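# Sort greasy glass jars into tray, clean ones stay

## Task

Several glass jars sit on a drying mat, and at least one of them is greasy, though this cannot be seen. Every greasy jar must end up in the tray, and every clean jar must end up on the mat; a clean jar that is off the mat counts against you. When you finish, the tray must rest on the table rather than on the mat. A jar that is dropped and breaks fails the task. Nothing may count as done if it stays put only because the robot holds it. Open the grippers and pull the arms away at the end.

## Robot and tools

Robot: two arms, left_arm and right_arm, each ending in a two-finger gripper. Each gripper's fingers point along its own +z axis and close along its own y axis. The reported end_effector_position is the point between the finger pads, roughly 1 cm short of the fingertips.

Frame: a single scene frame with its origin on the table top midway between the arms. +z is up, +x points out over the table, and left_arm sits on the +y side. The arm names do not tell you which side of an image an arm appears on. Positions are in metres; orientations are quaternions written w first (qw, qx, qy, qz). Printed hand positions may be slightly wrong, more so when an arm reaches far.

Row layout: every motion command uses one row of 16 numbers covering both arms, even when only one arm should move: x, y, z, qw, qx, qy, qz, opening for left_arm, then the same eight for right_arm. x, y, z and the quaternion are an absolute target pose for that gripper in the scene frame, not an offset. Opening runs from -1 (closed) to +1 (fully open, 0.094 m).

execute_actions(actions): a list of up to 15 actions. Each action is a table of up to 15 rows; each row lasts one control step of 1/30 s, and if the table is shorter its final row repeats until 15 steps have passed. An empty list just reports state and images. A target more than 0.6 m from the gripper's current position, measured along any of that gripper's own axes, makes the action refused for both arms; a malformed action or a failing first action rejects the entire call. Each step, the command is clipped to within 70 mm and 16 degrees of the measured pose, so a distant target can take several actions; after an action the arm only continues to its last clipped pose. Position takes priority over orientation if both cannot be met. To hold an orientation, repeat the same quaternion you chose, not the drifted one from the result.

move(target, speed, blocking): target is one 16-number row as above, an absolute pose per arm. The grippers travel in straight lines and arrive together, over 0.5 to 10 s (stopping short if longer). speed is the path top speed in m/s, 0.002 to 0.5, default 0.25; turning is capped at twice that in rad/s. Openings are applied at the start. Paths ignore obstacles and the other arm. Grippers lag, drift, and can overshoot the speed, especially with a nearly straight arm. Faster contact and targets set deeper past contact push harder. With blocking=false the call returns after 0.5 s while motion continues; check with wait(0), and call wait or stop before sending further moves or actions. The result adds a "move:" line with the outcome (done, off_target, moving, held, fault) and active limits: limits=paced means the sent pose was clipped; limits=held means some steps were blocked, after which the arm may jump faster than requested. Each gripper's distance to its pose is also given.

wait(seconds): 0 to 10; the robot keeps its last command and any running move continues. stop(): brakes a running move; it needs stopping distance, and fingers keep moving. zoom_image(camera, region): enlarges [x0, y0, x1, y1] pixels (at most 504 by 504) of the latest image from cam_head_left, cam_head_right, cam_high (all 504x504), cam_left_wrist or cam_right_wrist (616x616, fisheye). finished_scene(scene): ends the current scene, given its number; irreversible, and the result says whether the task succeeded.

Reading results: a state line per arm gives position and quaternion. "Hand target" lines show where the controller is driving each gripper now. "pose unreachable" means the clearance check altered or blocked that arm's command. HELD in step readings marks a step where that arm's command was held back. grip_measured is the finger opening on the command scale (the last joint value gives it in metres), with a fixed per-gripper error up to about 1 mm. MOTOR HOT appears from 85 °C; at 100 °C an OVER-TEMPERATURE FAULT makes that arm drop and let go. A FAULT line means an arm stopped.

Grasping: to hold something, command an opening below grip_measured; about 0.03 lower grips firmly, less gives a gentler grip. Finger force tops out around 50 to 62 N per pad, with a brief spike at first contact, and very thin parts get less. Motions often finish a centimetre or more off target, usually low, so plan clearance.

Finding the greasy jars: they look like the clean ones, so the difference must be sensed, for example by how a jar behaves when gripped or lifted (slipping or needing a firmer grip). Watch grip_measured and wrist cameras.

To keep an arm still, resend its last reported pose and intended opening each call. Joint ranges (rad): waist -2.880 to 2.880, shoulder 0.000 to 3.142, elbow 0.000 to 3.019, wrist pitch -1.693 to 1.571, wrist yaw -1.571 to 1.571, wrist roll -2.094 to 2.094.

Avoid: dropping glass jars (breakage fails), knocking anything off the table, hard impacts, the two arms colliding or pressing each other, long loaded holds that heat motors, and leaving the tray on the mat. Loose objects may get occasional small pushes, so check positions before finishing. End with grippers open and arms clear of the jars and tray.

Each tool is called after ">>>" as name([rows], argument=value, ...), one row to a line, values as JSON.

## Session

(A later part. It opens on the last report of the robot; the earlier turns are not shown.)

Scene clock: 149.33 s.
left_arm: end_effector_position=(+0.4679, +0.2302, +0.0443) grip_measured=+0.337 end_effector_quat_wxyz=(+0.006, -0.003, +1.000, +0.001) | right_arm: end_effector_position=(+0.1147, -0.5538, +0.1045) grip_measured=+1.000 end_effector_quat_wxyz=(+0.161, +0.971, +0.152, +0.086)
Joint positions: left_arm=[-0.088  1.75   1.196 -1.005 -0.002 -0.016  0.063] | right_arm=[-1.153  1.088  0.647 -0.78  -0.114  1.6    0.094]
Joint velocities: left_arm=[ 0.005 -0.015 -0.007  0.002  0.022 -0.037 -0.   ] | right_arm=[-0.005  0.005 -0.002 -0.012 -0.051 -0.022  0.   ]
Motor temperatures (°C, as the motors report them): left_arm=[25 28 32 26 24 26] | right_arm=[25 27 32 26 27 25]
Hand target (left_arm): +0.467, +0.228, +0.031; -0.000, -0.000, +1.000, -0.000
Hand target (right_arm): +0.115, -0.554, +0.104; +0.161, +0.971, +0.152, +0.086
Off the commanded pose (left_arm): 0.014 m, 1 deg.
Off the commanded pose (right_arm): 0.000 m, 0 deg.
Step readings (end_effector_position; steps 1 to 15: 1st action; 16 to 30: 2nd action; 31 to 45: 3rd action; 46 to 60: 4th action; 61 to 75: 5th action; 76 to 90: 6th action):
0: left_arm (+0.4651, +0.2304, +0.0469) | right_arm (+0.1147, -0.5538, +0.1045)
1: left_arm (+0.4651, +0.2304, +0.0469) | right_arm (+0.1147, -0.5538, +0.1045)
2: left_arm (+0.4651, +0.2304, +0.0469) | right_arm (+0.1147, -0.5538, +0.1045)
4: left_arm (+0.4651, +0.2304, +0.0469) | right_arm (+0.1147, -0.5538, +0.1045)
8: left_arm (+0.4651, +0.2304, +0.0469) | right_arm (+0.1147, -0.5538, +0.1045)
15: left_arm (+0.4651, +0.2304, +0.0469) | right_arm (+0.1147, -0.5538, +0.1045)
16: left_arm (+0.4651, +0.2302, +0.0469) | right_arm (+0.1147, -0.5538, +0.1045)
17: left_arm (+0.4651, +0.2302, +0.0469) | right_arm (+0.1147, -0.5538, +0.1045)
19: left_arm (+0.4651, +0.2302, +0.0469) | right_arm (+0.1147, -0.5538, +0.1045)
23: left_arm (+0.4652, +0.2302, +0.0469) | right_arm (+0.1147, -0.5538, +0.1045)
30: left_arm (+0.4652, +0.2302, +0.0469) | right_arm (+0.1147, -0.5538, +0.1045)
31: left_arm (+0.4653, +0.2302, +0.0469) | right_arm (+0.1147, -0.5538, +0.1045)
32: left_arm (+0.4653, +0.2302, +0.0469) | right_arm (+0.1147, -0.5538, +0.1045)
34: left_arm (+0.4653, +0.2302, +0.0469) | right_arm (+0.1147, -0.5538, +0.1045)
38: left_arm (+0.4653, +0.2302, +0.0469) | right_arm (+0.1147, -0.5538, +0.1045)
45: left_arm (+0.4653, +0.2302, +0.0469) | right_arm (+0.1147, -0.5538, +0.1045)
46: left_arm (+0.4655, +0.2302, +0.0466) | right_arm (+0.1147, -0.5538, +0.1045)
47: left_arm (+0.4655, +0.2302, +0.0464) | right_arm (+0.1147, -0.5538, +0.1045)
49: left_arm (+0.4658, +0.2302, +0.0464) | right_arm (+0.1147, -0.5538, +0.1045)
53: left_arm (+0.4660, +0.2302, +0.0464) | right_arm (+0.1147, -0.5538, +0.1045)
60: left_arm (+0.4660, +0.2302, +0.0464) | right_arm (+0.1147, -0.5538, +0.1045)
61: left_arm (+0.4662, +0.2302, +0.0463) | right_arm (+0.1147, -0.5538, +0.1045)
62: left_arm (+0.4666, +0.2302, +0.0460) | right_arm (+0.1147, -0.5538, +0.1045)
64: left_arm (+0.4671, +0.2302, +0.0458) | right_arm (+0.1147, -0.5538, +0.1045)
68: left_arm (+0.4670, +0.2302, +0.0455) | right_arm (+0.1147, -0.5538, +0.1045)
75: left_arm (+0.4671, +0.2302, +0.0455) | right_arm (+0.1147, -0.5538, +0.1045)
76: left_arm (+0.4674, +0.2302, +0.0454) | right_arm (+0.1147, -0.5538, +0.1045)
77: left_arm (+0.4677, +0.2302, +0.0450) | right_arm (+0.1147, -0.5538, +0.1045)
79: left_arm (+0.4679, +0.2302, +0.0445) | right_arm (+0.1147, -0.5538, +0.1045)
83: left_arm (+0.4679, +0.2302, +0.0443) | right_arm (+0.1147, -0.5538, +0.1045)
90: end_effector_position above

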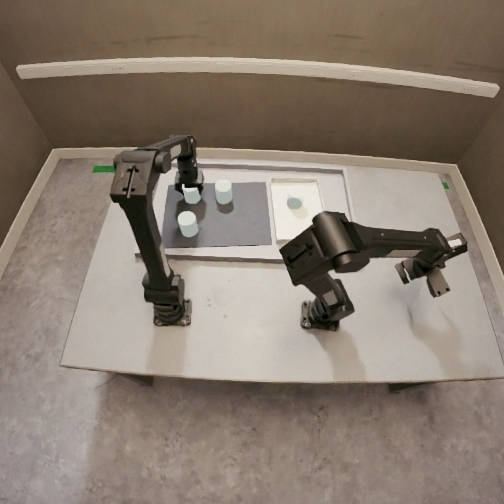

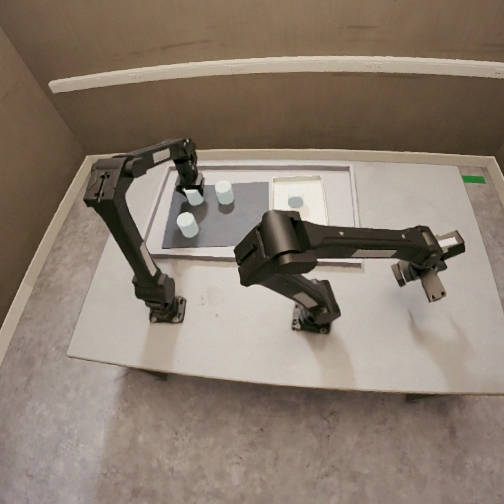

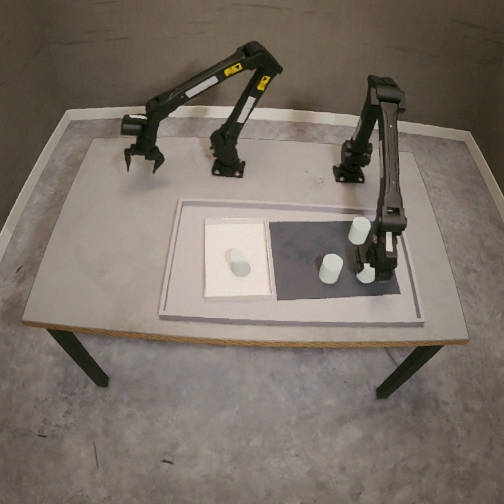

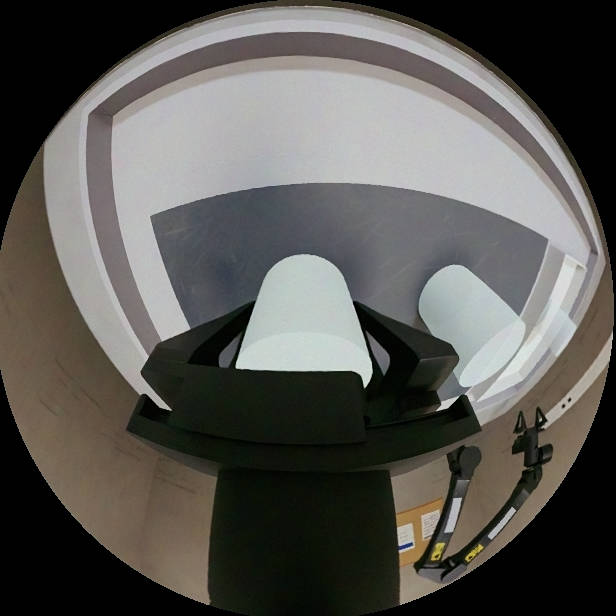

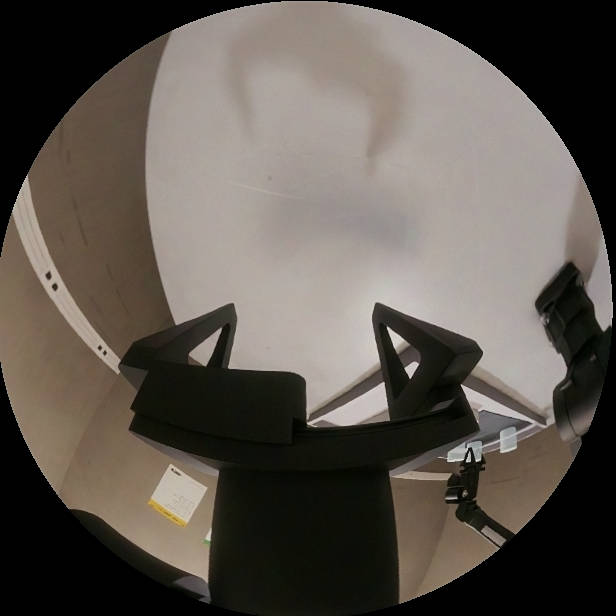

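>>> execute_actions([
  [[0.467,0.228,0.038,0,0,1,0,0.336,0.1147,-0.5538,0.1045,0.161,0.971,0.152,0.086,1],[0.467,0.228,0.044,0,0,1,0,0.336,0.1147,-0.5538,0.1045,0.161,0.971,0.152,0.086,1],[0.467,0.228,0.044,0,0,1,0,0.336,0.1147,-0.5538,0.1045,0.161,0.971,0.152,0.086,1],[0.467,0.228,0.044,0,0,1,0,0.336,0.1147,-0.5538,0.1045,0.161,0.971,0.152,0.086,1],[0.467,0.228,0.044,0,0,1,0,0.336,0.1147,-0.5538,0.1045,0.161,0.971,0.152,0.086,1],[0.467,0.228,0.044,0,0,1,0,0.32,0.1147,-0.5538,0.1045,0.161,0.971,0.152,0.086,1],[0.467,0.228,0.044,0,0,1,0,0.30,0.1147,-0.5538,0.1045,0.161,0.971,0.152,0.086,1],[0.467,0.228,0.044,0,0,1,0,0.25,0.1147,-0.5538,0.1045,0.161,0.971,0.152,0.086,1]],
])

>>> move(target=[0.48,0.228,0.205,0,0,1,0,0.25,0.1147,-0.5538,0.1045,0.161,0.971,0.152,0.086,1], speed=0.09)

Scene clock: 150.03 s.
left_arm: end_effector_position=(+0.4676, +0.2302, +0.0443) grip_measured=+0.309 end_effector_quat_wxyz=(+0.006, -0.003, +1.000, +0.001) | right_arm: end_effector_position=(+0.1147, -0.5538, +0.1045) grip_measured=+1.000 end_effector_quat_wxyz=(+0.161, +0.971, +0.152, +0.086)
Joint positions: left_arm=[-0.088  1.75   1.196 -1.006 -0.002 -0.016  0.062] | right_arm=[-1.153  1.088  0.647 -0.78  -0.114  1.6    0.094]
Joint velocities: left_arm=[ 0.005  0.005 -0.007  0.007  0.022  0.037  0.001] | right_arm=[ 0.005  0.005  0.007 -0.017 -0.022  0.007  0.   ]
Motor temperatures (°C, as the motors report them): left_arm=[25 28 32 26 24 26] | right_arm=[25 27 32 26 27 25]
Hand target (left_arm): +0.467, +0.228, +0.044; +0.000, -0.000, +1.000, -0.000
Hand target (right_arm): +0.115, -0.554, +0.104; +0.161, +0.971, +0.152, +0.086
Off the commanded pose (left_arm): 0.002 m, 1 deg.
Off the commanded pose (right_arm): 0.000 m, 0 deg.
Step readings (end_effector_position):
0: left_arm (+0.4679, +0.2302, +0.0443) | right_arm (+0.1147, -0.5538, +0.1045)
1: left_arm (+0.4679, +0.2302, +0.0443) | right_arm (+0.1147, -0.5538, +0.1045)
2: left_arm (+0.4677, +0.2302, +0.0443) | right_arm (+0.1147, -0.5538, +0.1045)
4: left_arm (+0.4677, +0.2302, +0.0443) | right_arm (+0.1147, -0.5538, +0.1045)
8: left_arm (+0.4676, +0.2302, +0.0443) | right_arm (+0.1147, -0.5538, +0.1045)
15: end_effector_position above

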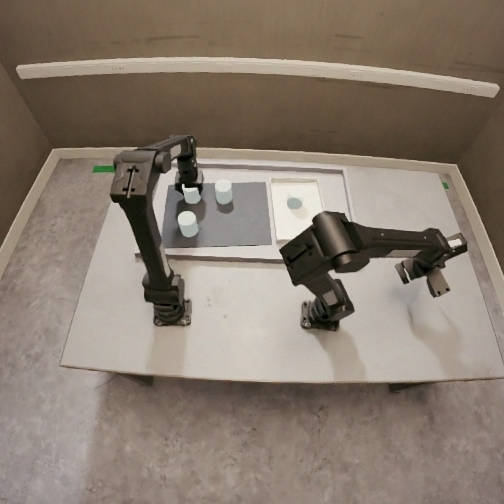

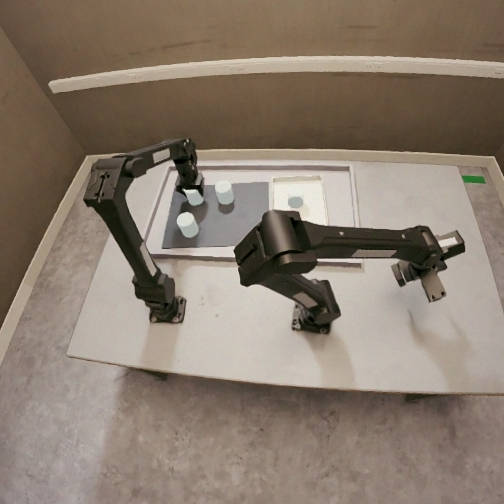

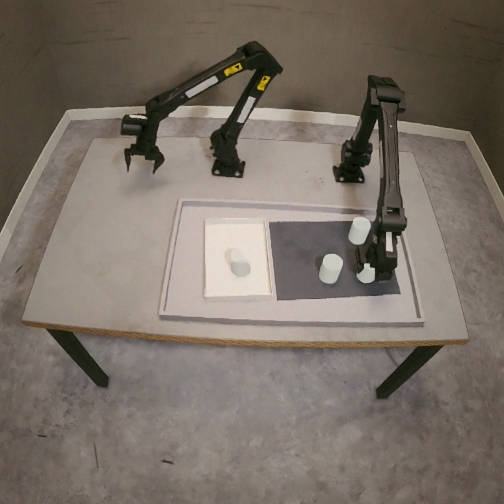

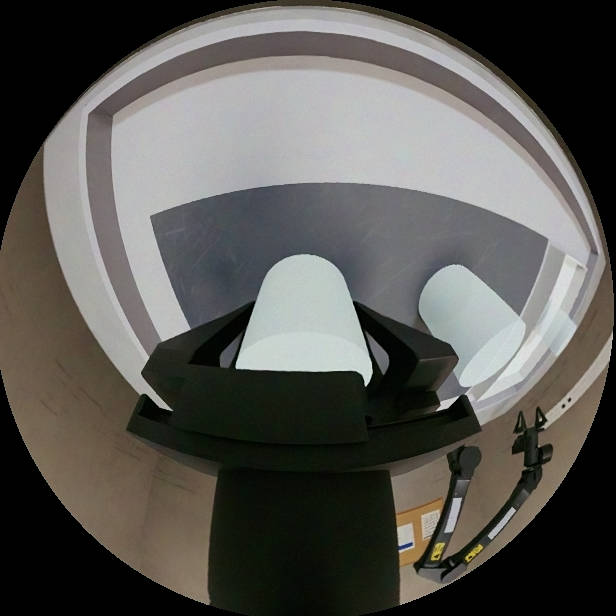

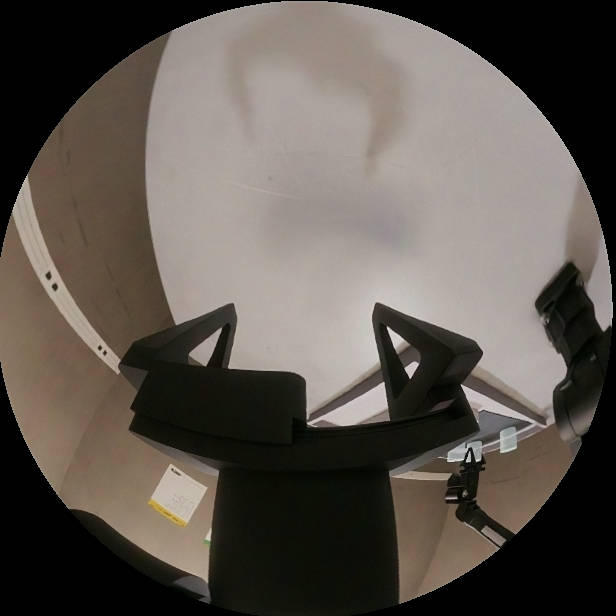

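Scene clock: 152.20 s.
left_arm: end_effector_position=(+0.4624, +0.2303, +0.1728) grip_measured=+0.309 end_effector_quat_wxyz=(-0.035, -0.003, +0.999, +0.002) | right_arm: end_effector_position=(+0.1147, -0.5538, +0.1045) grip_measured=+1.000 end_effector_quat_wxyz=(+0.161, +0.971, +0.152, +0.086)
Joint positions: left_arm=[-0.088  1.661  1.44  -1.421 -0.002 -0.016  0.062] | right_arm=[-1.153  1.088  0.647 -0.78  -0.114  1.6    0.094]
Joint velocities: left_arm=[ 0.015 -0.015  0.007 -0.007 -0.022  0.051  0.001] | right_arm=[ 0.005  0.005 -0.012 -0.002 -0.051 -0.022  0.   ]
Motor temperatures (°C, as the motors report them): left_arm=[25 28 32 26 24 26] | right_arm=[25 27 32 26 27 25]
Hand target (left_arm): +0.475, +0.228, +0.206; +0.000, +0.000, +1.000, -0.000
Hand target (right_arm): +0.115, -0.554, +0.104; +0.161, +0.971, +0.152, +0.086
Off the commanded pose (left_arm): 0.037 m, 4 deg.
Off the commanded pose (right_arm): 0.000 m, 0 deg.
move: off_target (left_arm)

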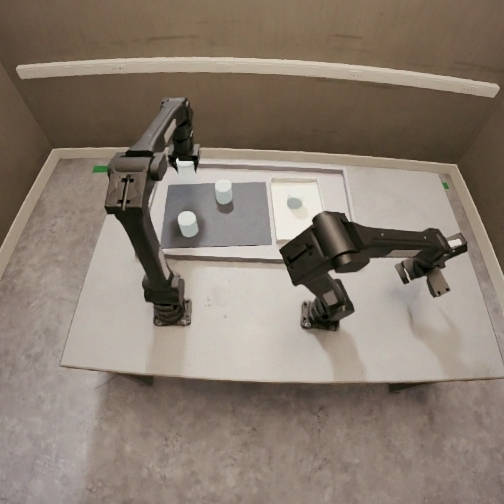

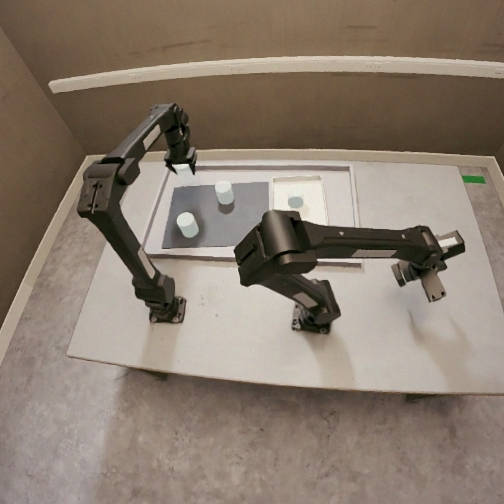

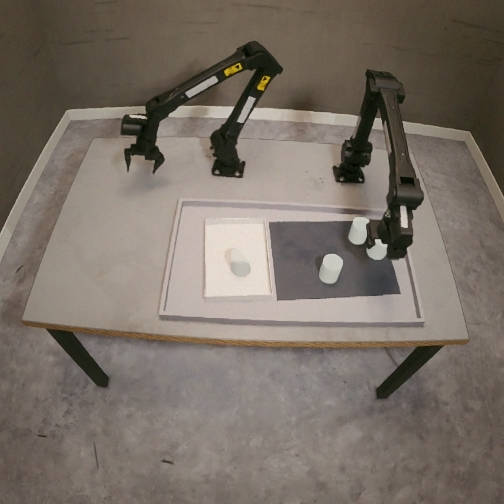

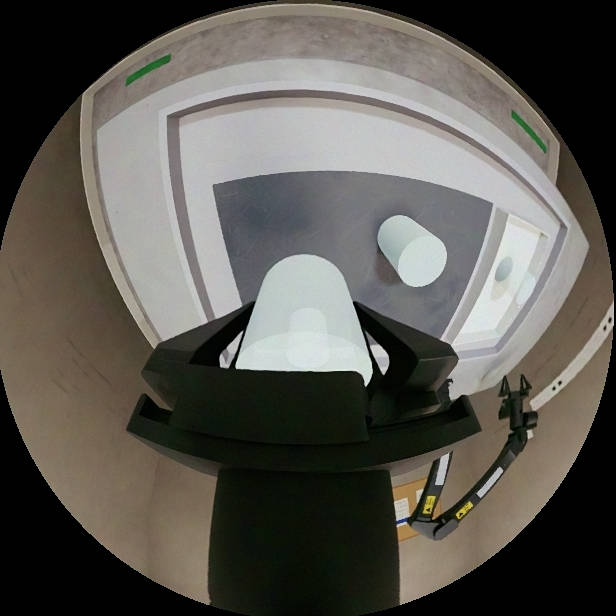

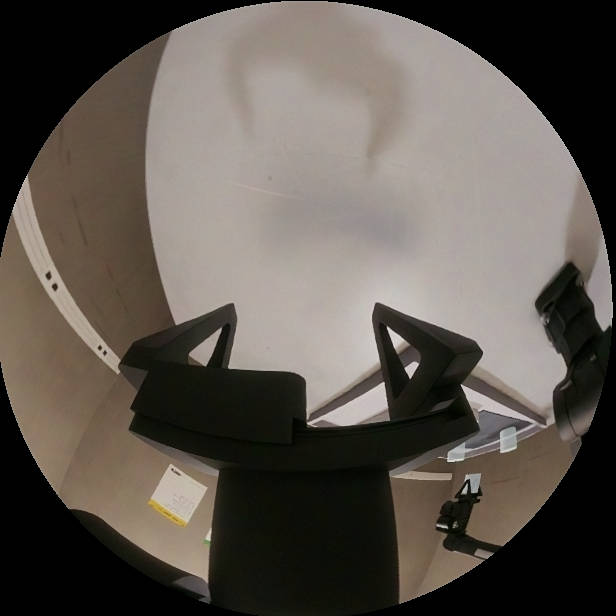

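>>> move(target=[0.345,-0.19,0.20,0,0,1,0,0.25,0.1147,-0.5538,0.1045,0.161,0.971,0.152,0.086,1], speed=0.14)

Scene clock: 155.80 s.
left_arm: end_effector_position=(+0.3333, -0.1746, +0.1827) grip_measured=+0.309 end_effector_quat_wxyz=(-0.016, +0.003, +1.000, +0.012) | right_arm: end_effector_position=(+0.1147, -0.5538, +0.1045) grip_measured=+1.000 end_effector_quat_wxyz=(+0.161, +0.971, +0.152, +0.086)
Joint positions: left_arm=[-0.939  1.789  1.639 -1.459  0.009 -0.855  0.062] | right_arm=[-1.153  1.088  0.647 -0.78  -0.114  1.6    0.094]
Joint velocities: left_arm=[-0.005 -0.005 -0.002  0.012 -0.037 -0.022  0.   ] | right_arm=[-0.005  0.005  0.022 -0.007 -0.007  0.022  0.   ]
Motor temperatures (°C, as the motors report them): left_arm=[25 28 33 26 24 26] | right_arm=[25 27 32 26 27 25]
Hand target (left_arm): +0.342, -0.187, +0.201; -0.002, +0.000, +1.000, -0.003
Hand target (right_arm): +0.115, -0.554, +0.104; +0.161, +0.971, +0.152, +0.086
Off the commanded pose (left_arm): 0.026 m, 2 deg.
Off the commanded pose (right_arm): 0.000 m, 0 deg.
move: off_target (left_arm)

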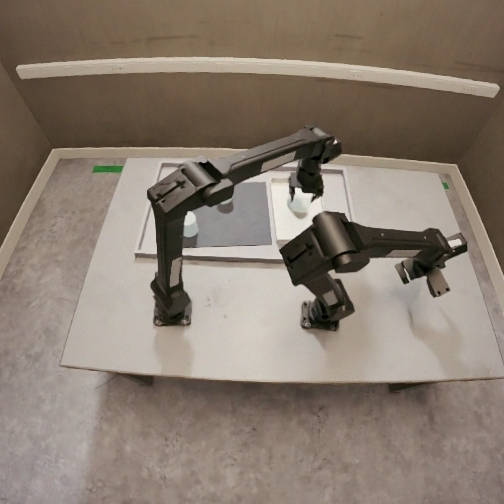

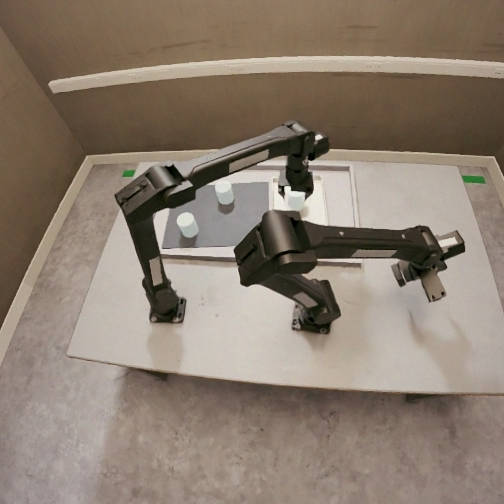

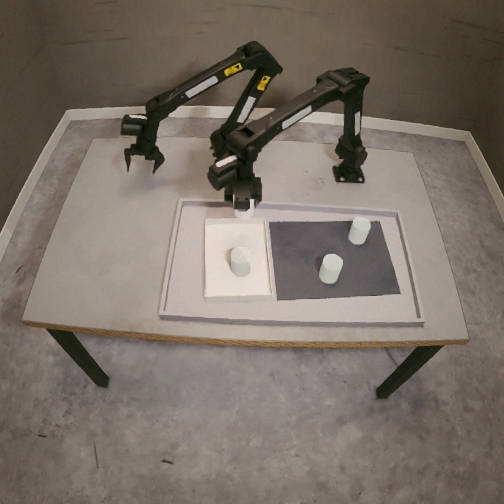

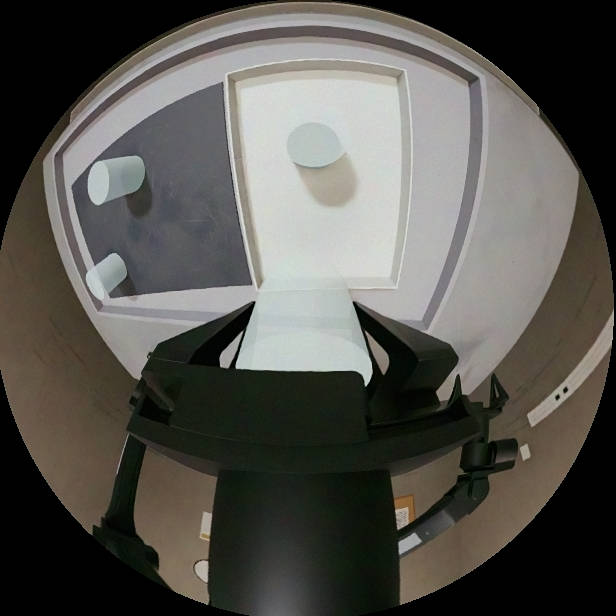

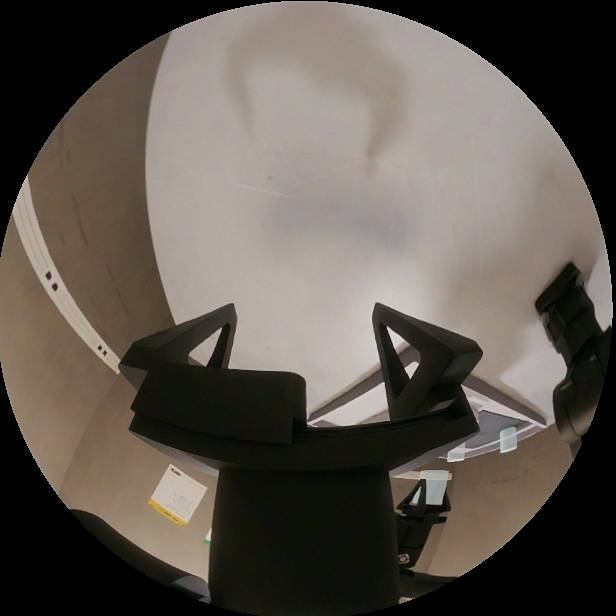

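>>> move(target=[0.338,-0.188,0.060,0,0,1,0,0.25,0.1147,-0.5538,0.1045,0.161,0.971,0.152,0.086,1], speed=0.09)

>>> move(target=[0.338,-0.188,0.043,0,0,1,0,0.25,0.1147,-0.5538,0.1045,0.161,0.971,0.152,0.086,1], speed=0.015)

Scene clock: 157.77 s.
left_arm: end_effector_position=(+0.3412, -0.1821, +0.0595) grip_measured=+0.309 end_effector_quat_wxyz=(-0.006, -0.002, +1.000, +0.004) | right_arm: end_effector_position=(+0.1147, -0.5538, +0.1045) grip_measured=+1.000 end_effector_quat_wxyz=(+0.161, +0.971, +0.152, +0.086)
Joint positions: left_arm=[-0.939  1.895  1.456 -1.145  0.003 -0.865  0.062] | right_arm=[-1.153  1.088  0.647 -0.78  -0.114  1.6    0.094]
Joint velocities: left_arm=[ 0.005 -0.005  0.007 -0.012 -0.022  0.007  0.001] | right_arm=[ 0.005 -0.015  0.017 -0.007 -0.051 -0.037  0.   ]
Motor temperatures (°C, as the motors report them): left_arm=[25 28 33 26 24 26] | right_arm=[25 27 32 26 27 25]
Hand target (left_arm): +0.339, -0.190, +0.060; +0.000, -0.000, +1.000, +0.000
Hand target (right_arm): +0.115, -0.554, +0.104; +0.161, +0.971, +0.152, +0.086
Off the commanded pose (left_arm): 0.007 m, 1 deg.
Off the commanded pose (right_arm): 0.000 m, 0 deg.
move: done

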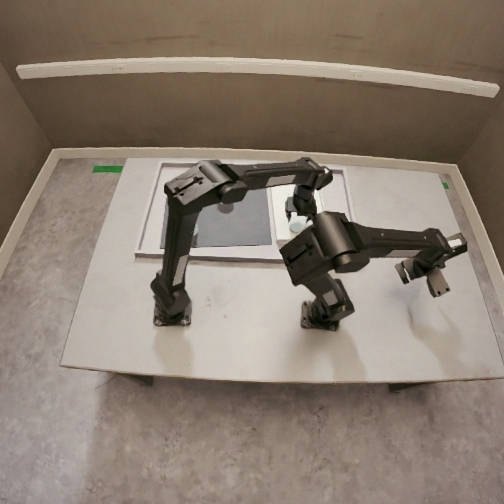

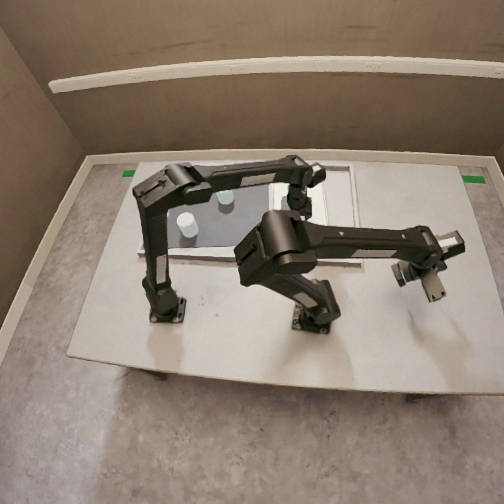

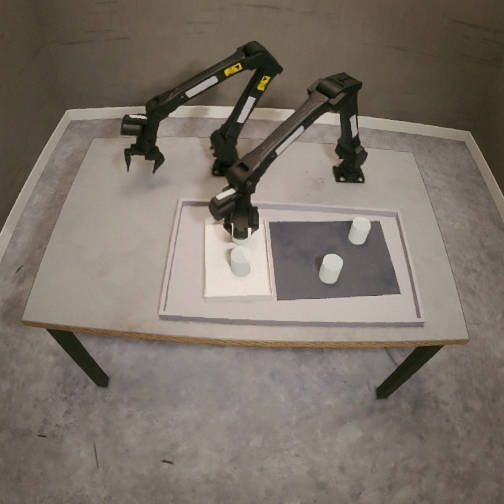

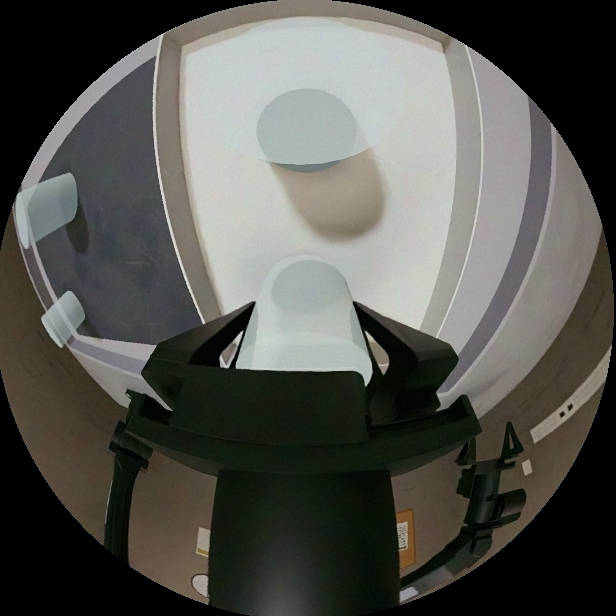

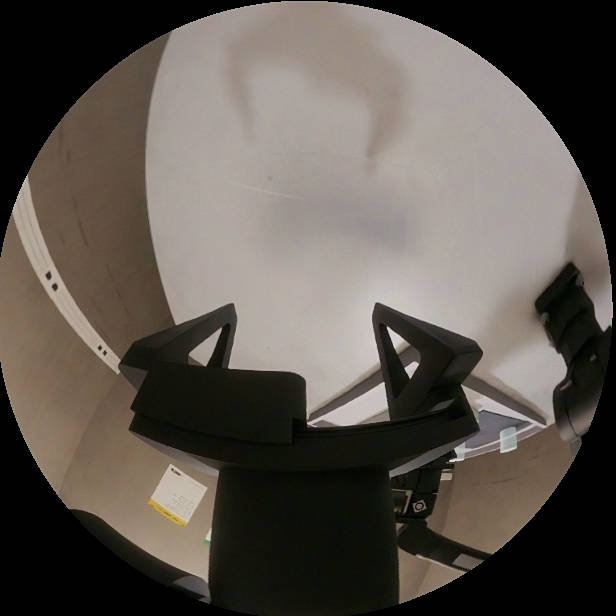

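Scene clock: 159.20 s.
left_arm: end_effector_position=(+0.3407, -0.1816, +0.0469) grip_measured=+0.309 end_effector_quat_wxyz=(-0.003, -0.002, +1.000, +0.001) | right_arm: end_effector_position=(+0.1147, -0.5538, +0.1045) grip_measured=+1.000 end_effector_quat_wxyz=(+0.161, +0.971, +0.152, +0.086)
Joint positions: left_arm=[-0.939  1.903  1.431 -1.104  0.003 -0.865  0.062] | right_arm=[-1.153  1.088  0.647 -0.78  -0.114  1.6    0.094]
Joint velocities: left_arm=[-0.005 -0.005 -0.027  0.002 -0.081 -0.051  0.   ] | right_arm=[-0.015 -0.005  0.002 -0.032  0.051 -0.007  0.   ]
Motor temperatures (°C, as the motors report them): left_arm=[25 28 32 26 24 26] | right_arm=[25 27 32 26 27 25]
Hand target (left_arm): +0.338, -0.188, +0.043; -0.000, +0.000, +1.000, +0.000
Hand target (right_arm): +0.115, -0.554, +0.104; +0.161, +0.971, +0.152, +0.086
Off the commanded pose (left_arm): 0.008 m, 0 deg.
Off the commanded pose (right_arm): 0.000 m, 0 deg.
move: done

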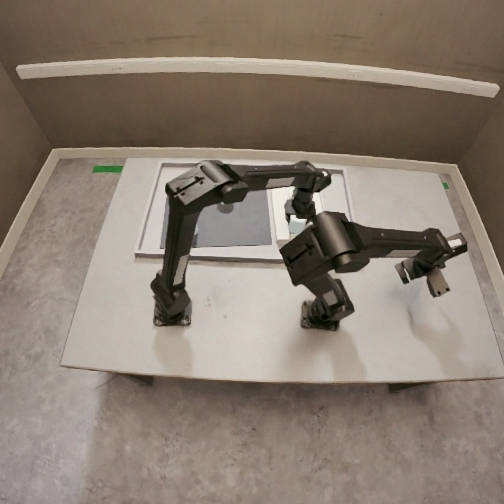

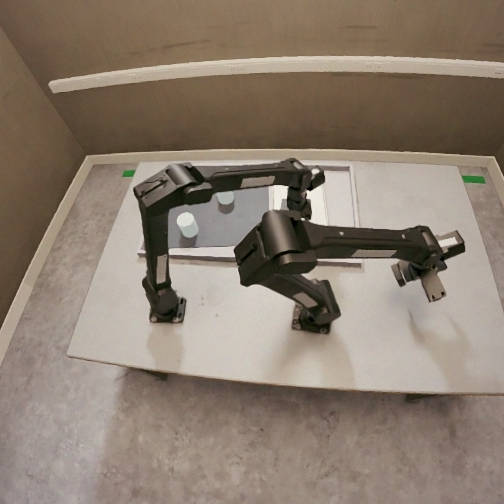

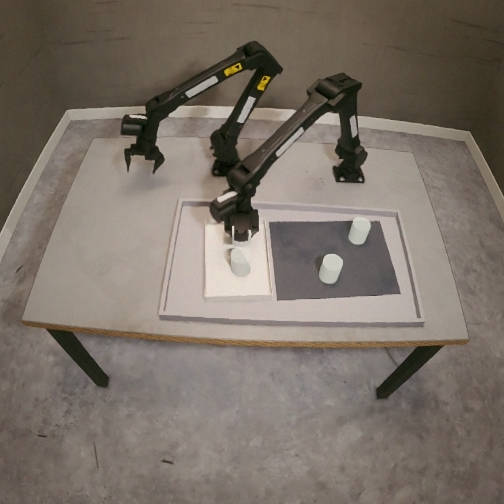

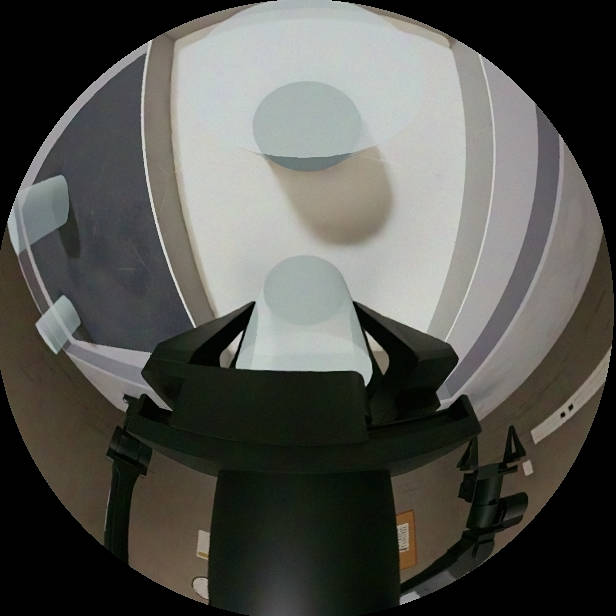

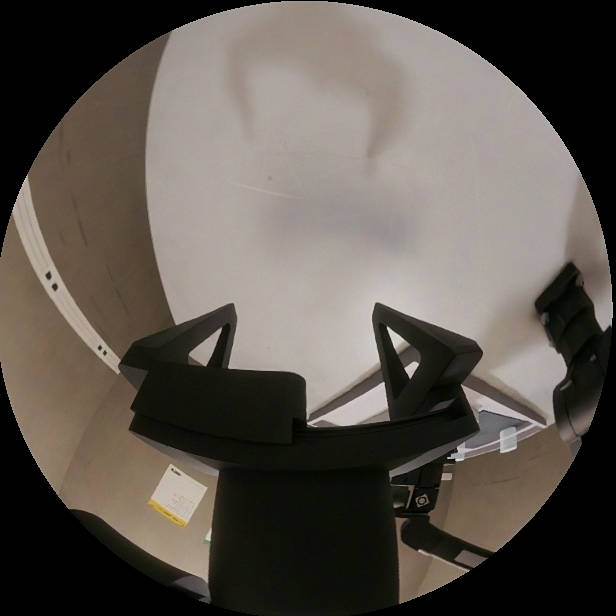

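>>> move(target=[0.338,-0.188,0.038,0,0,1,0,0.25,0.1147,-0.5538,0.1045,0.161,0.971,0.152,0.086,1], speed=0.018)

Scene clock: 160.17 s.
left_arm: end_effector_position=(+0.3421, -0.1832, +0.0462) grip_measured=+0.309 end_effector_quat_wxyz=(+0.000, -0.002, +1.000, -0.003) | right_arm: end_effector_position=(+0.1147, -0.5538, +0.1045) grip_measured=+1.000 end_effector_quat_wxyz=(+0.161, +0.971, +0.152, +0.086)
Joint positions: left_arm=[-0.939  1.903  1.43  -1.093  0.003 -0.865  0.062] | right_arm=[-1.153  1.088  0.647 -0.78  -0.114  1.6    0.094]
Joint velocities: left_arm=[-0.005  0.005  0.002 -0.007  0.051  0.022 -0.   ] | right_arm=[-0.005 -0.005 -0.017 -0.002 -0.051 -0.11   0.   ]
Motor temperatures (°C, as the motors report them): left_arm=[25 28 32 26 24 26] | right_arm=[25 27 32 26 27 25]
Hand target (left_arm): +0.338, -0.188, +0.038; +0.000, +0.000, +1.000, -0.000
Hand target (right_arm): +0.115, -0.554, +0.104; +0.161, +0.971, +0.152, +0.086
Off the commanded pose (left_arm): 0.010 m, 0 deg.
Off the commanded pose (right_arm): 0.000 m, 0 deg.
move: done

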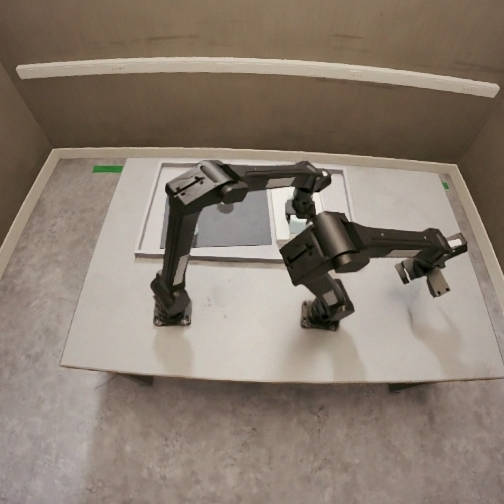

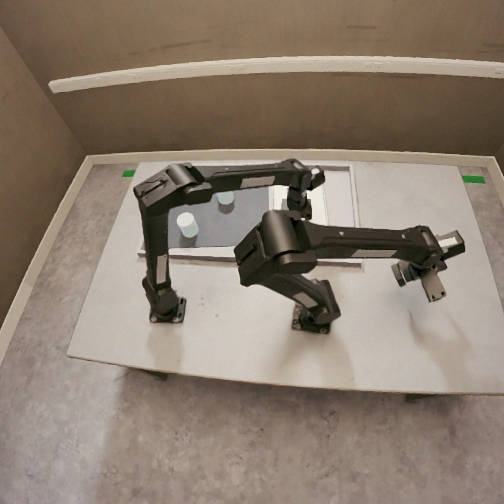

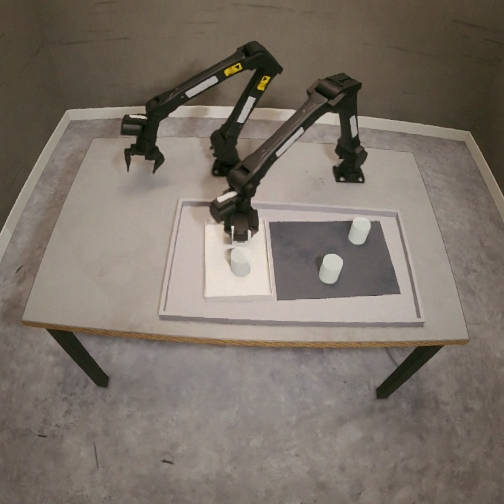

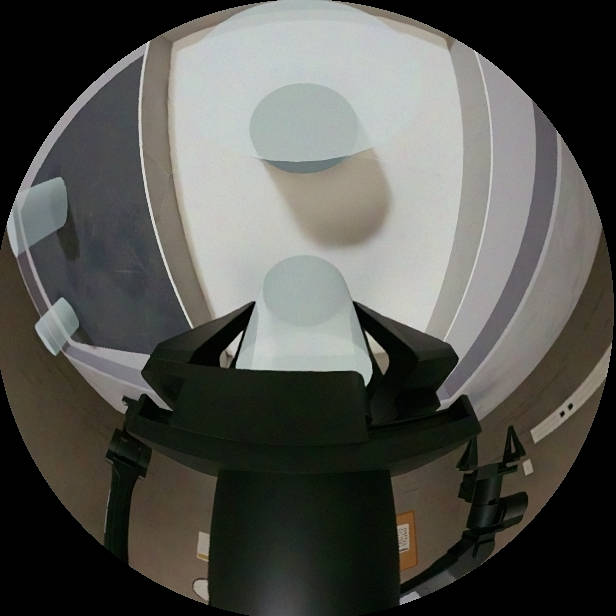

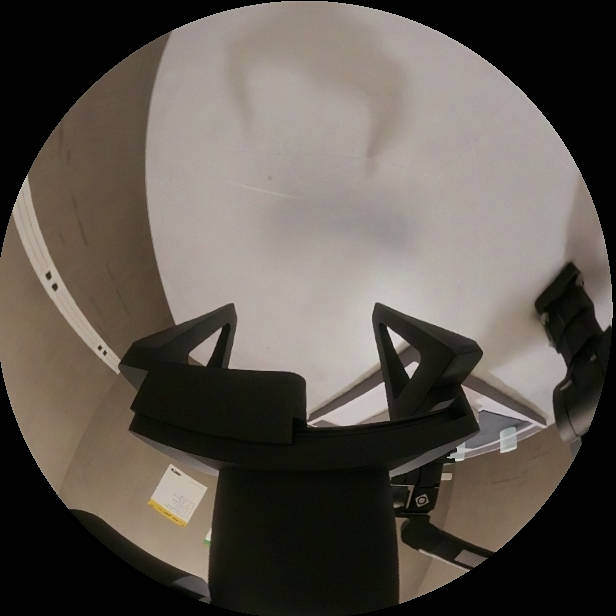

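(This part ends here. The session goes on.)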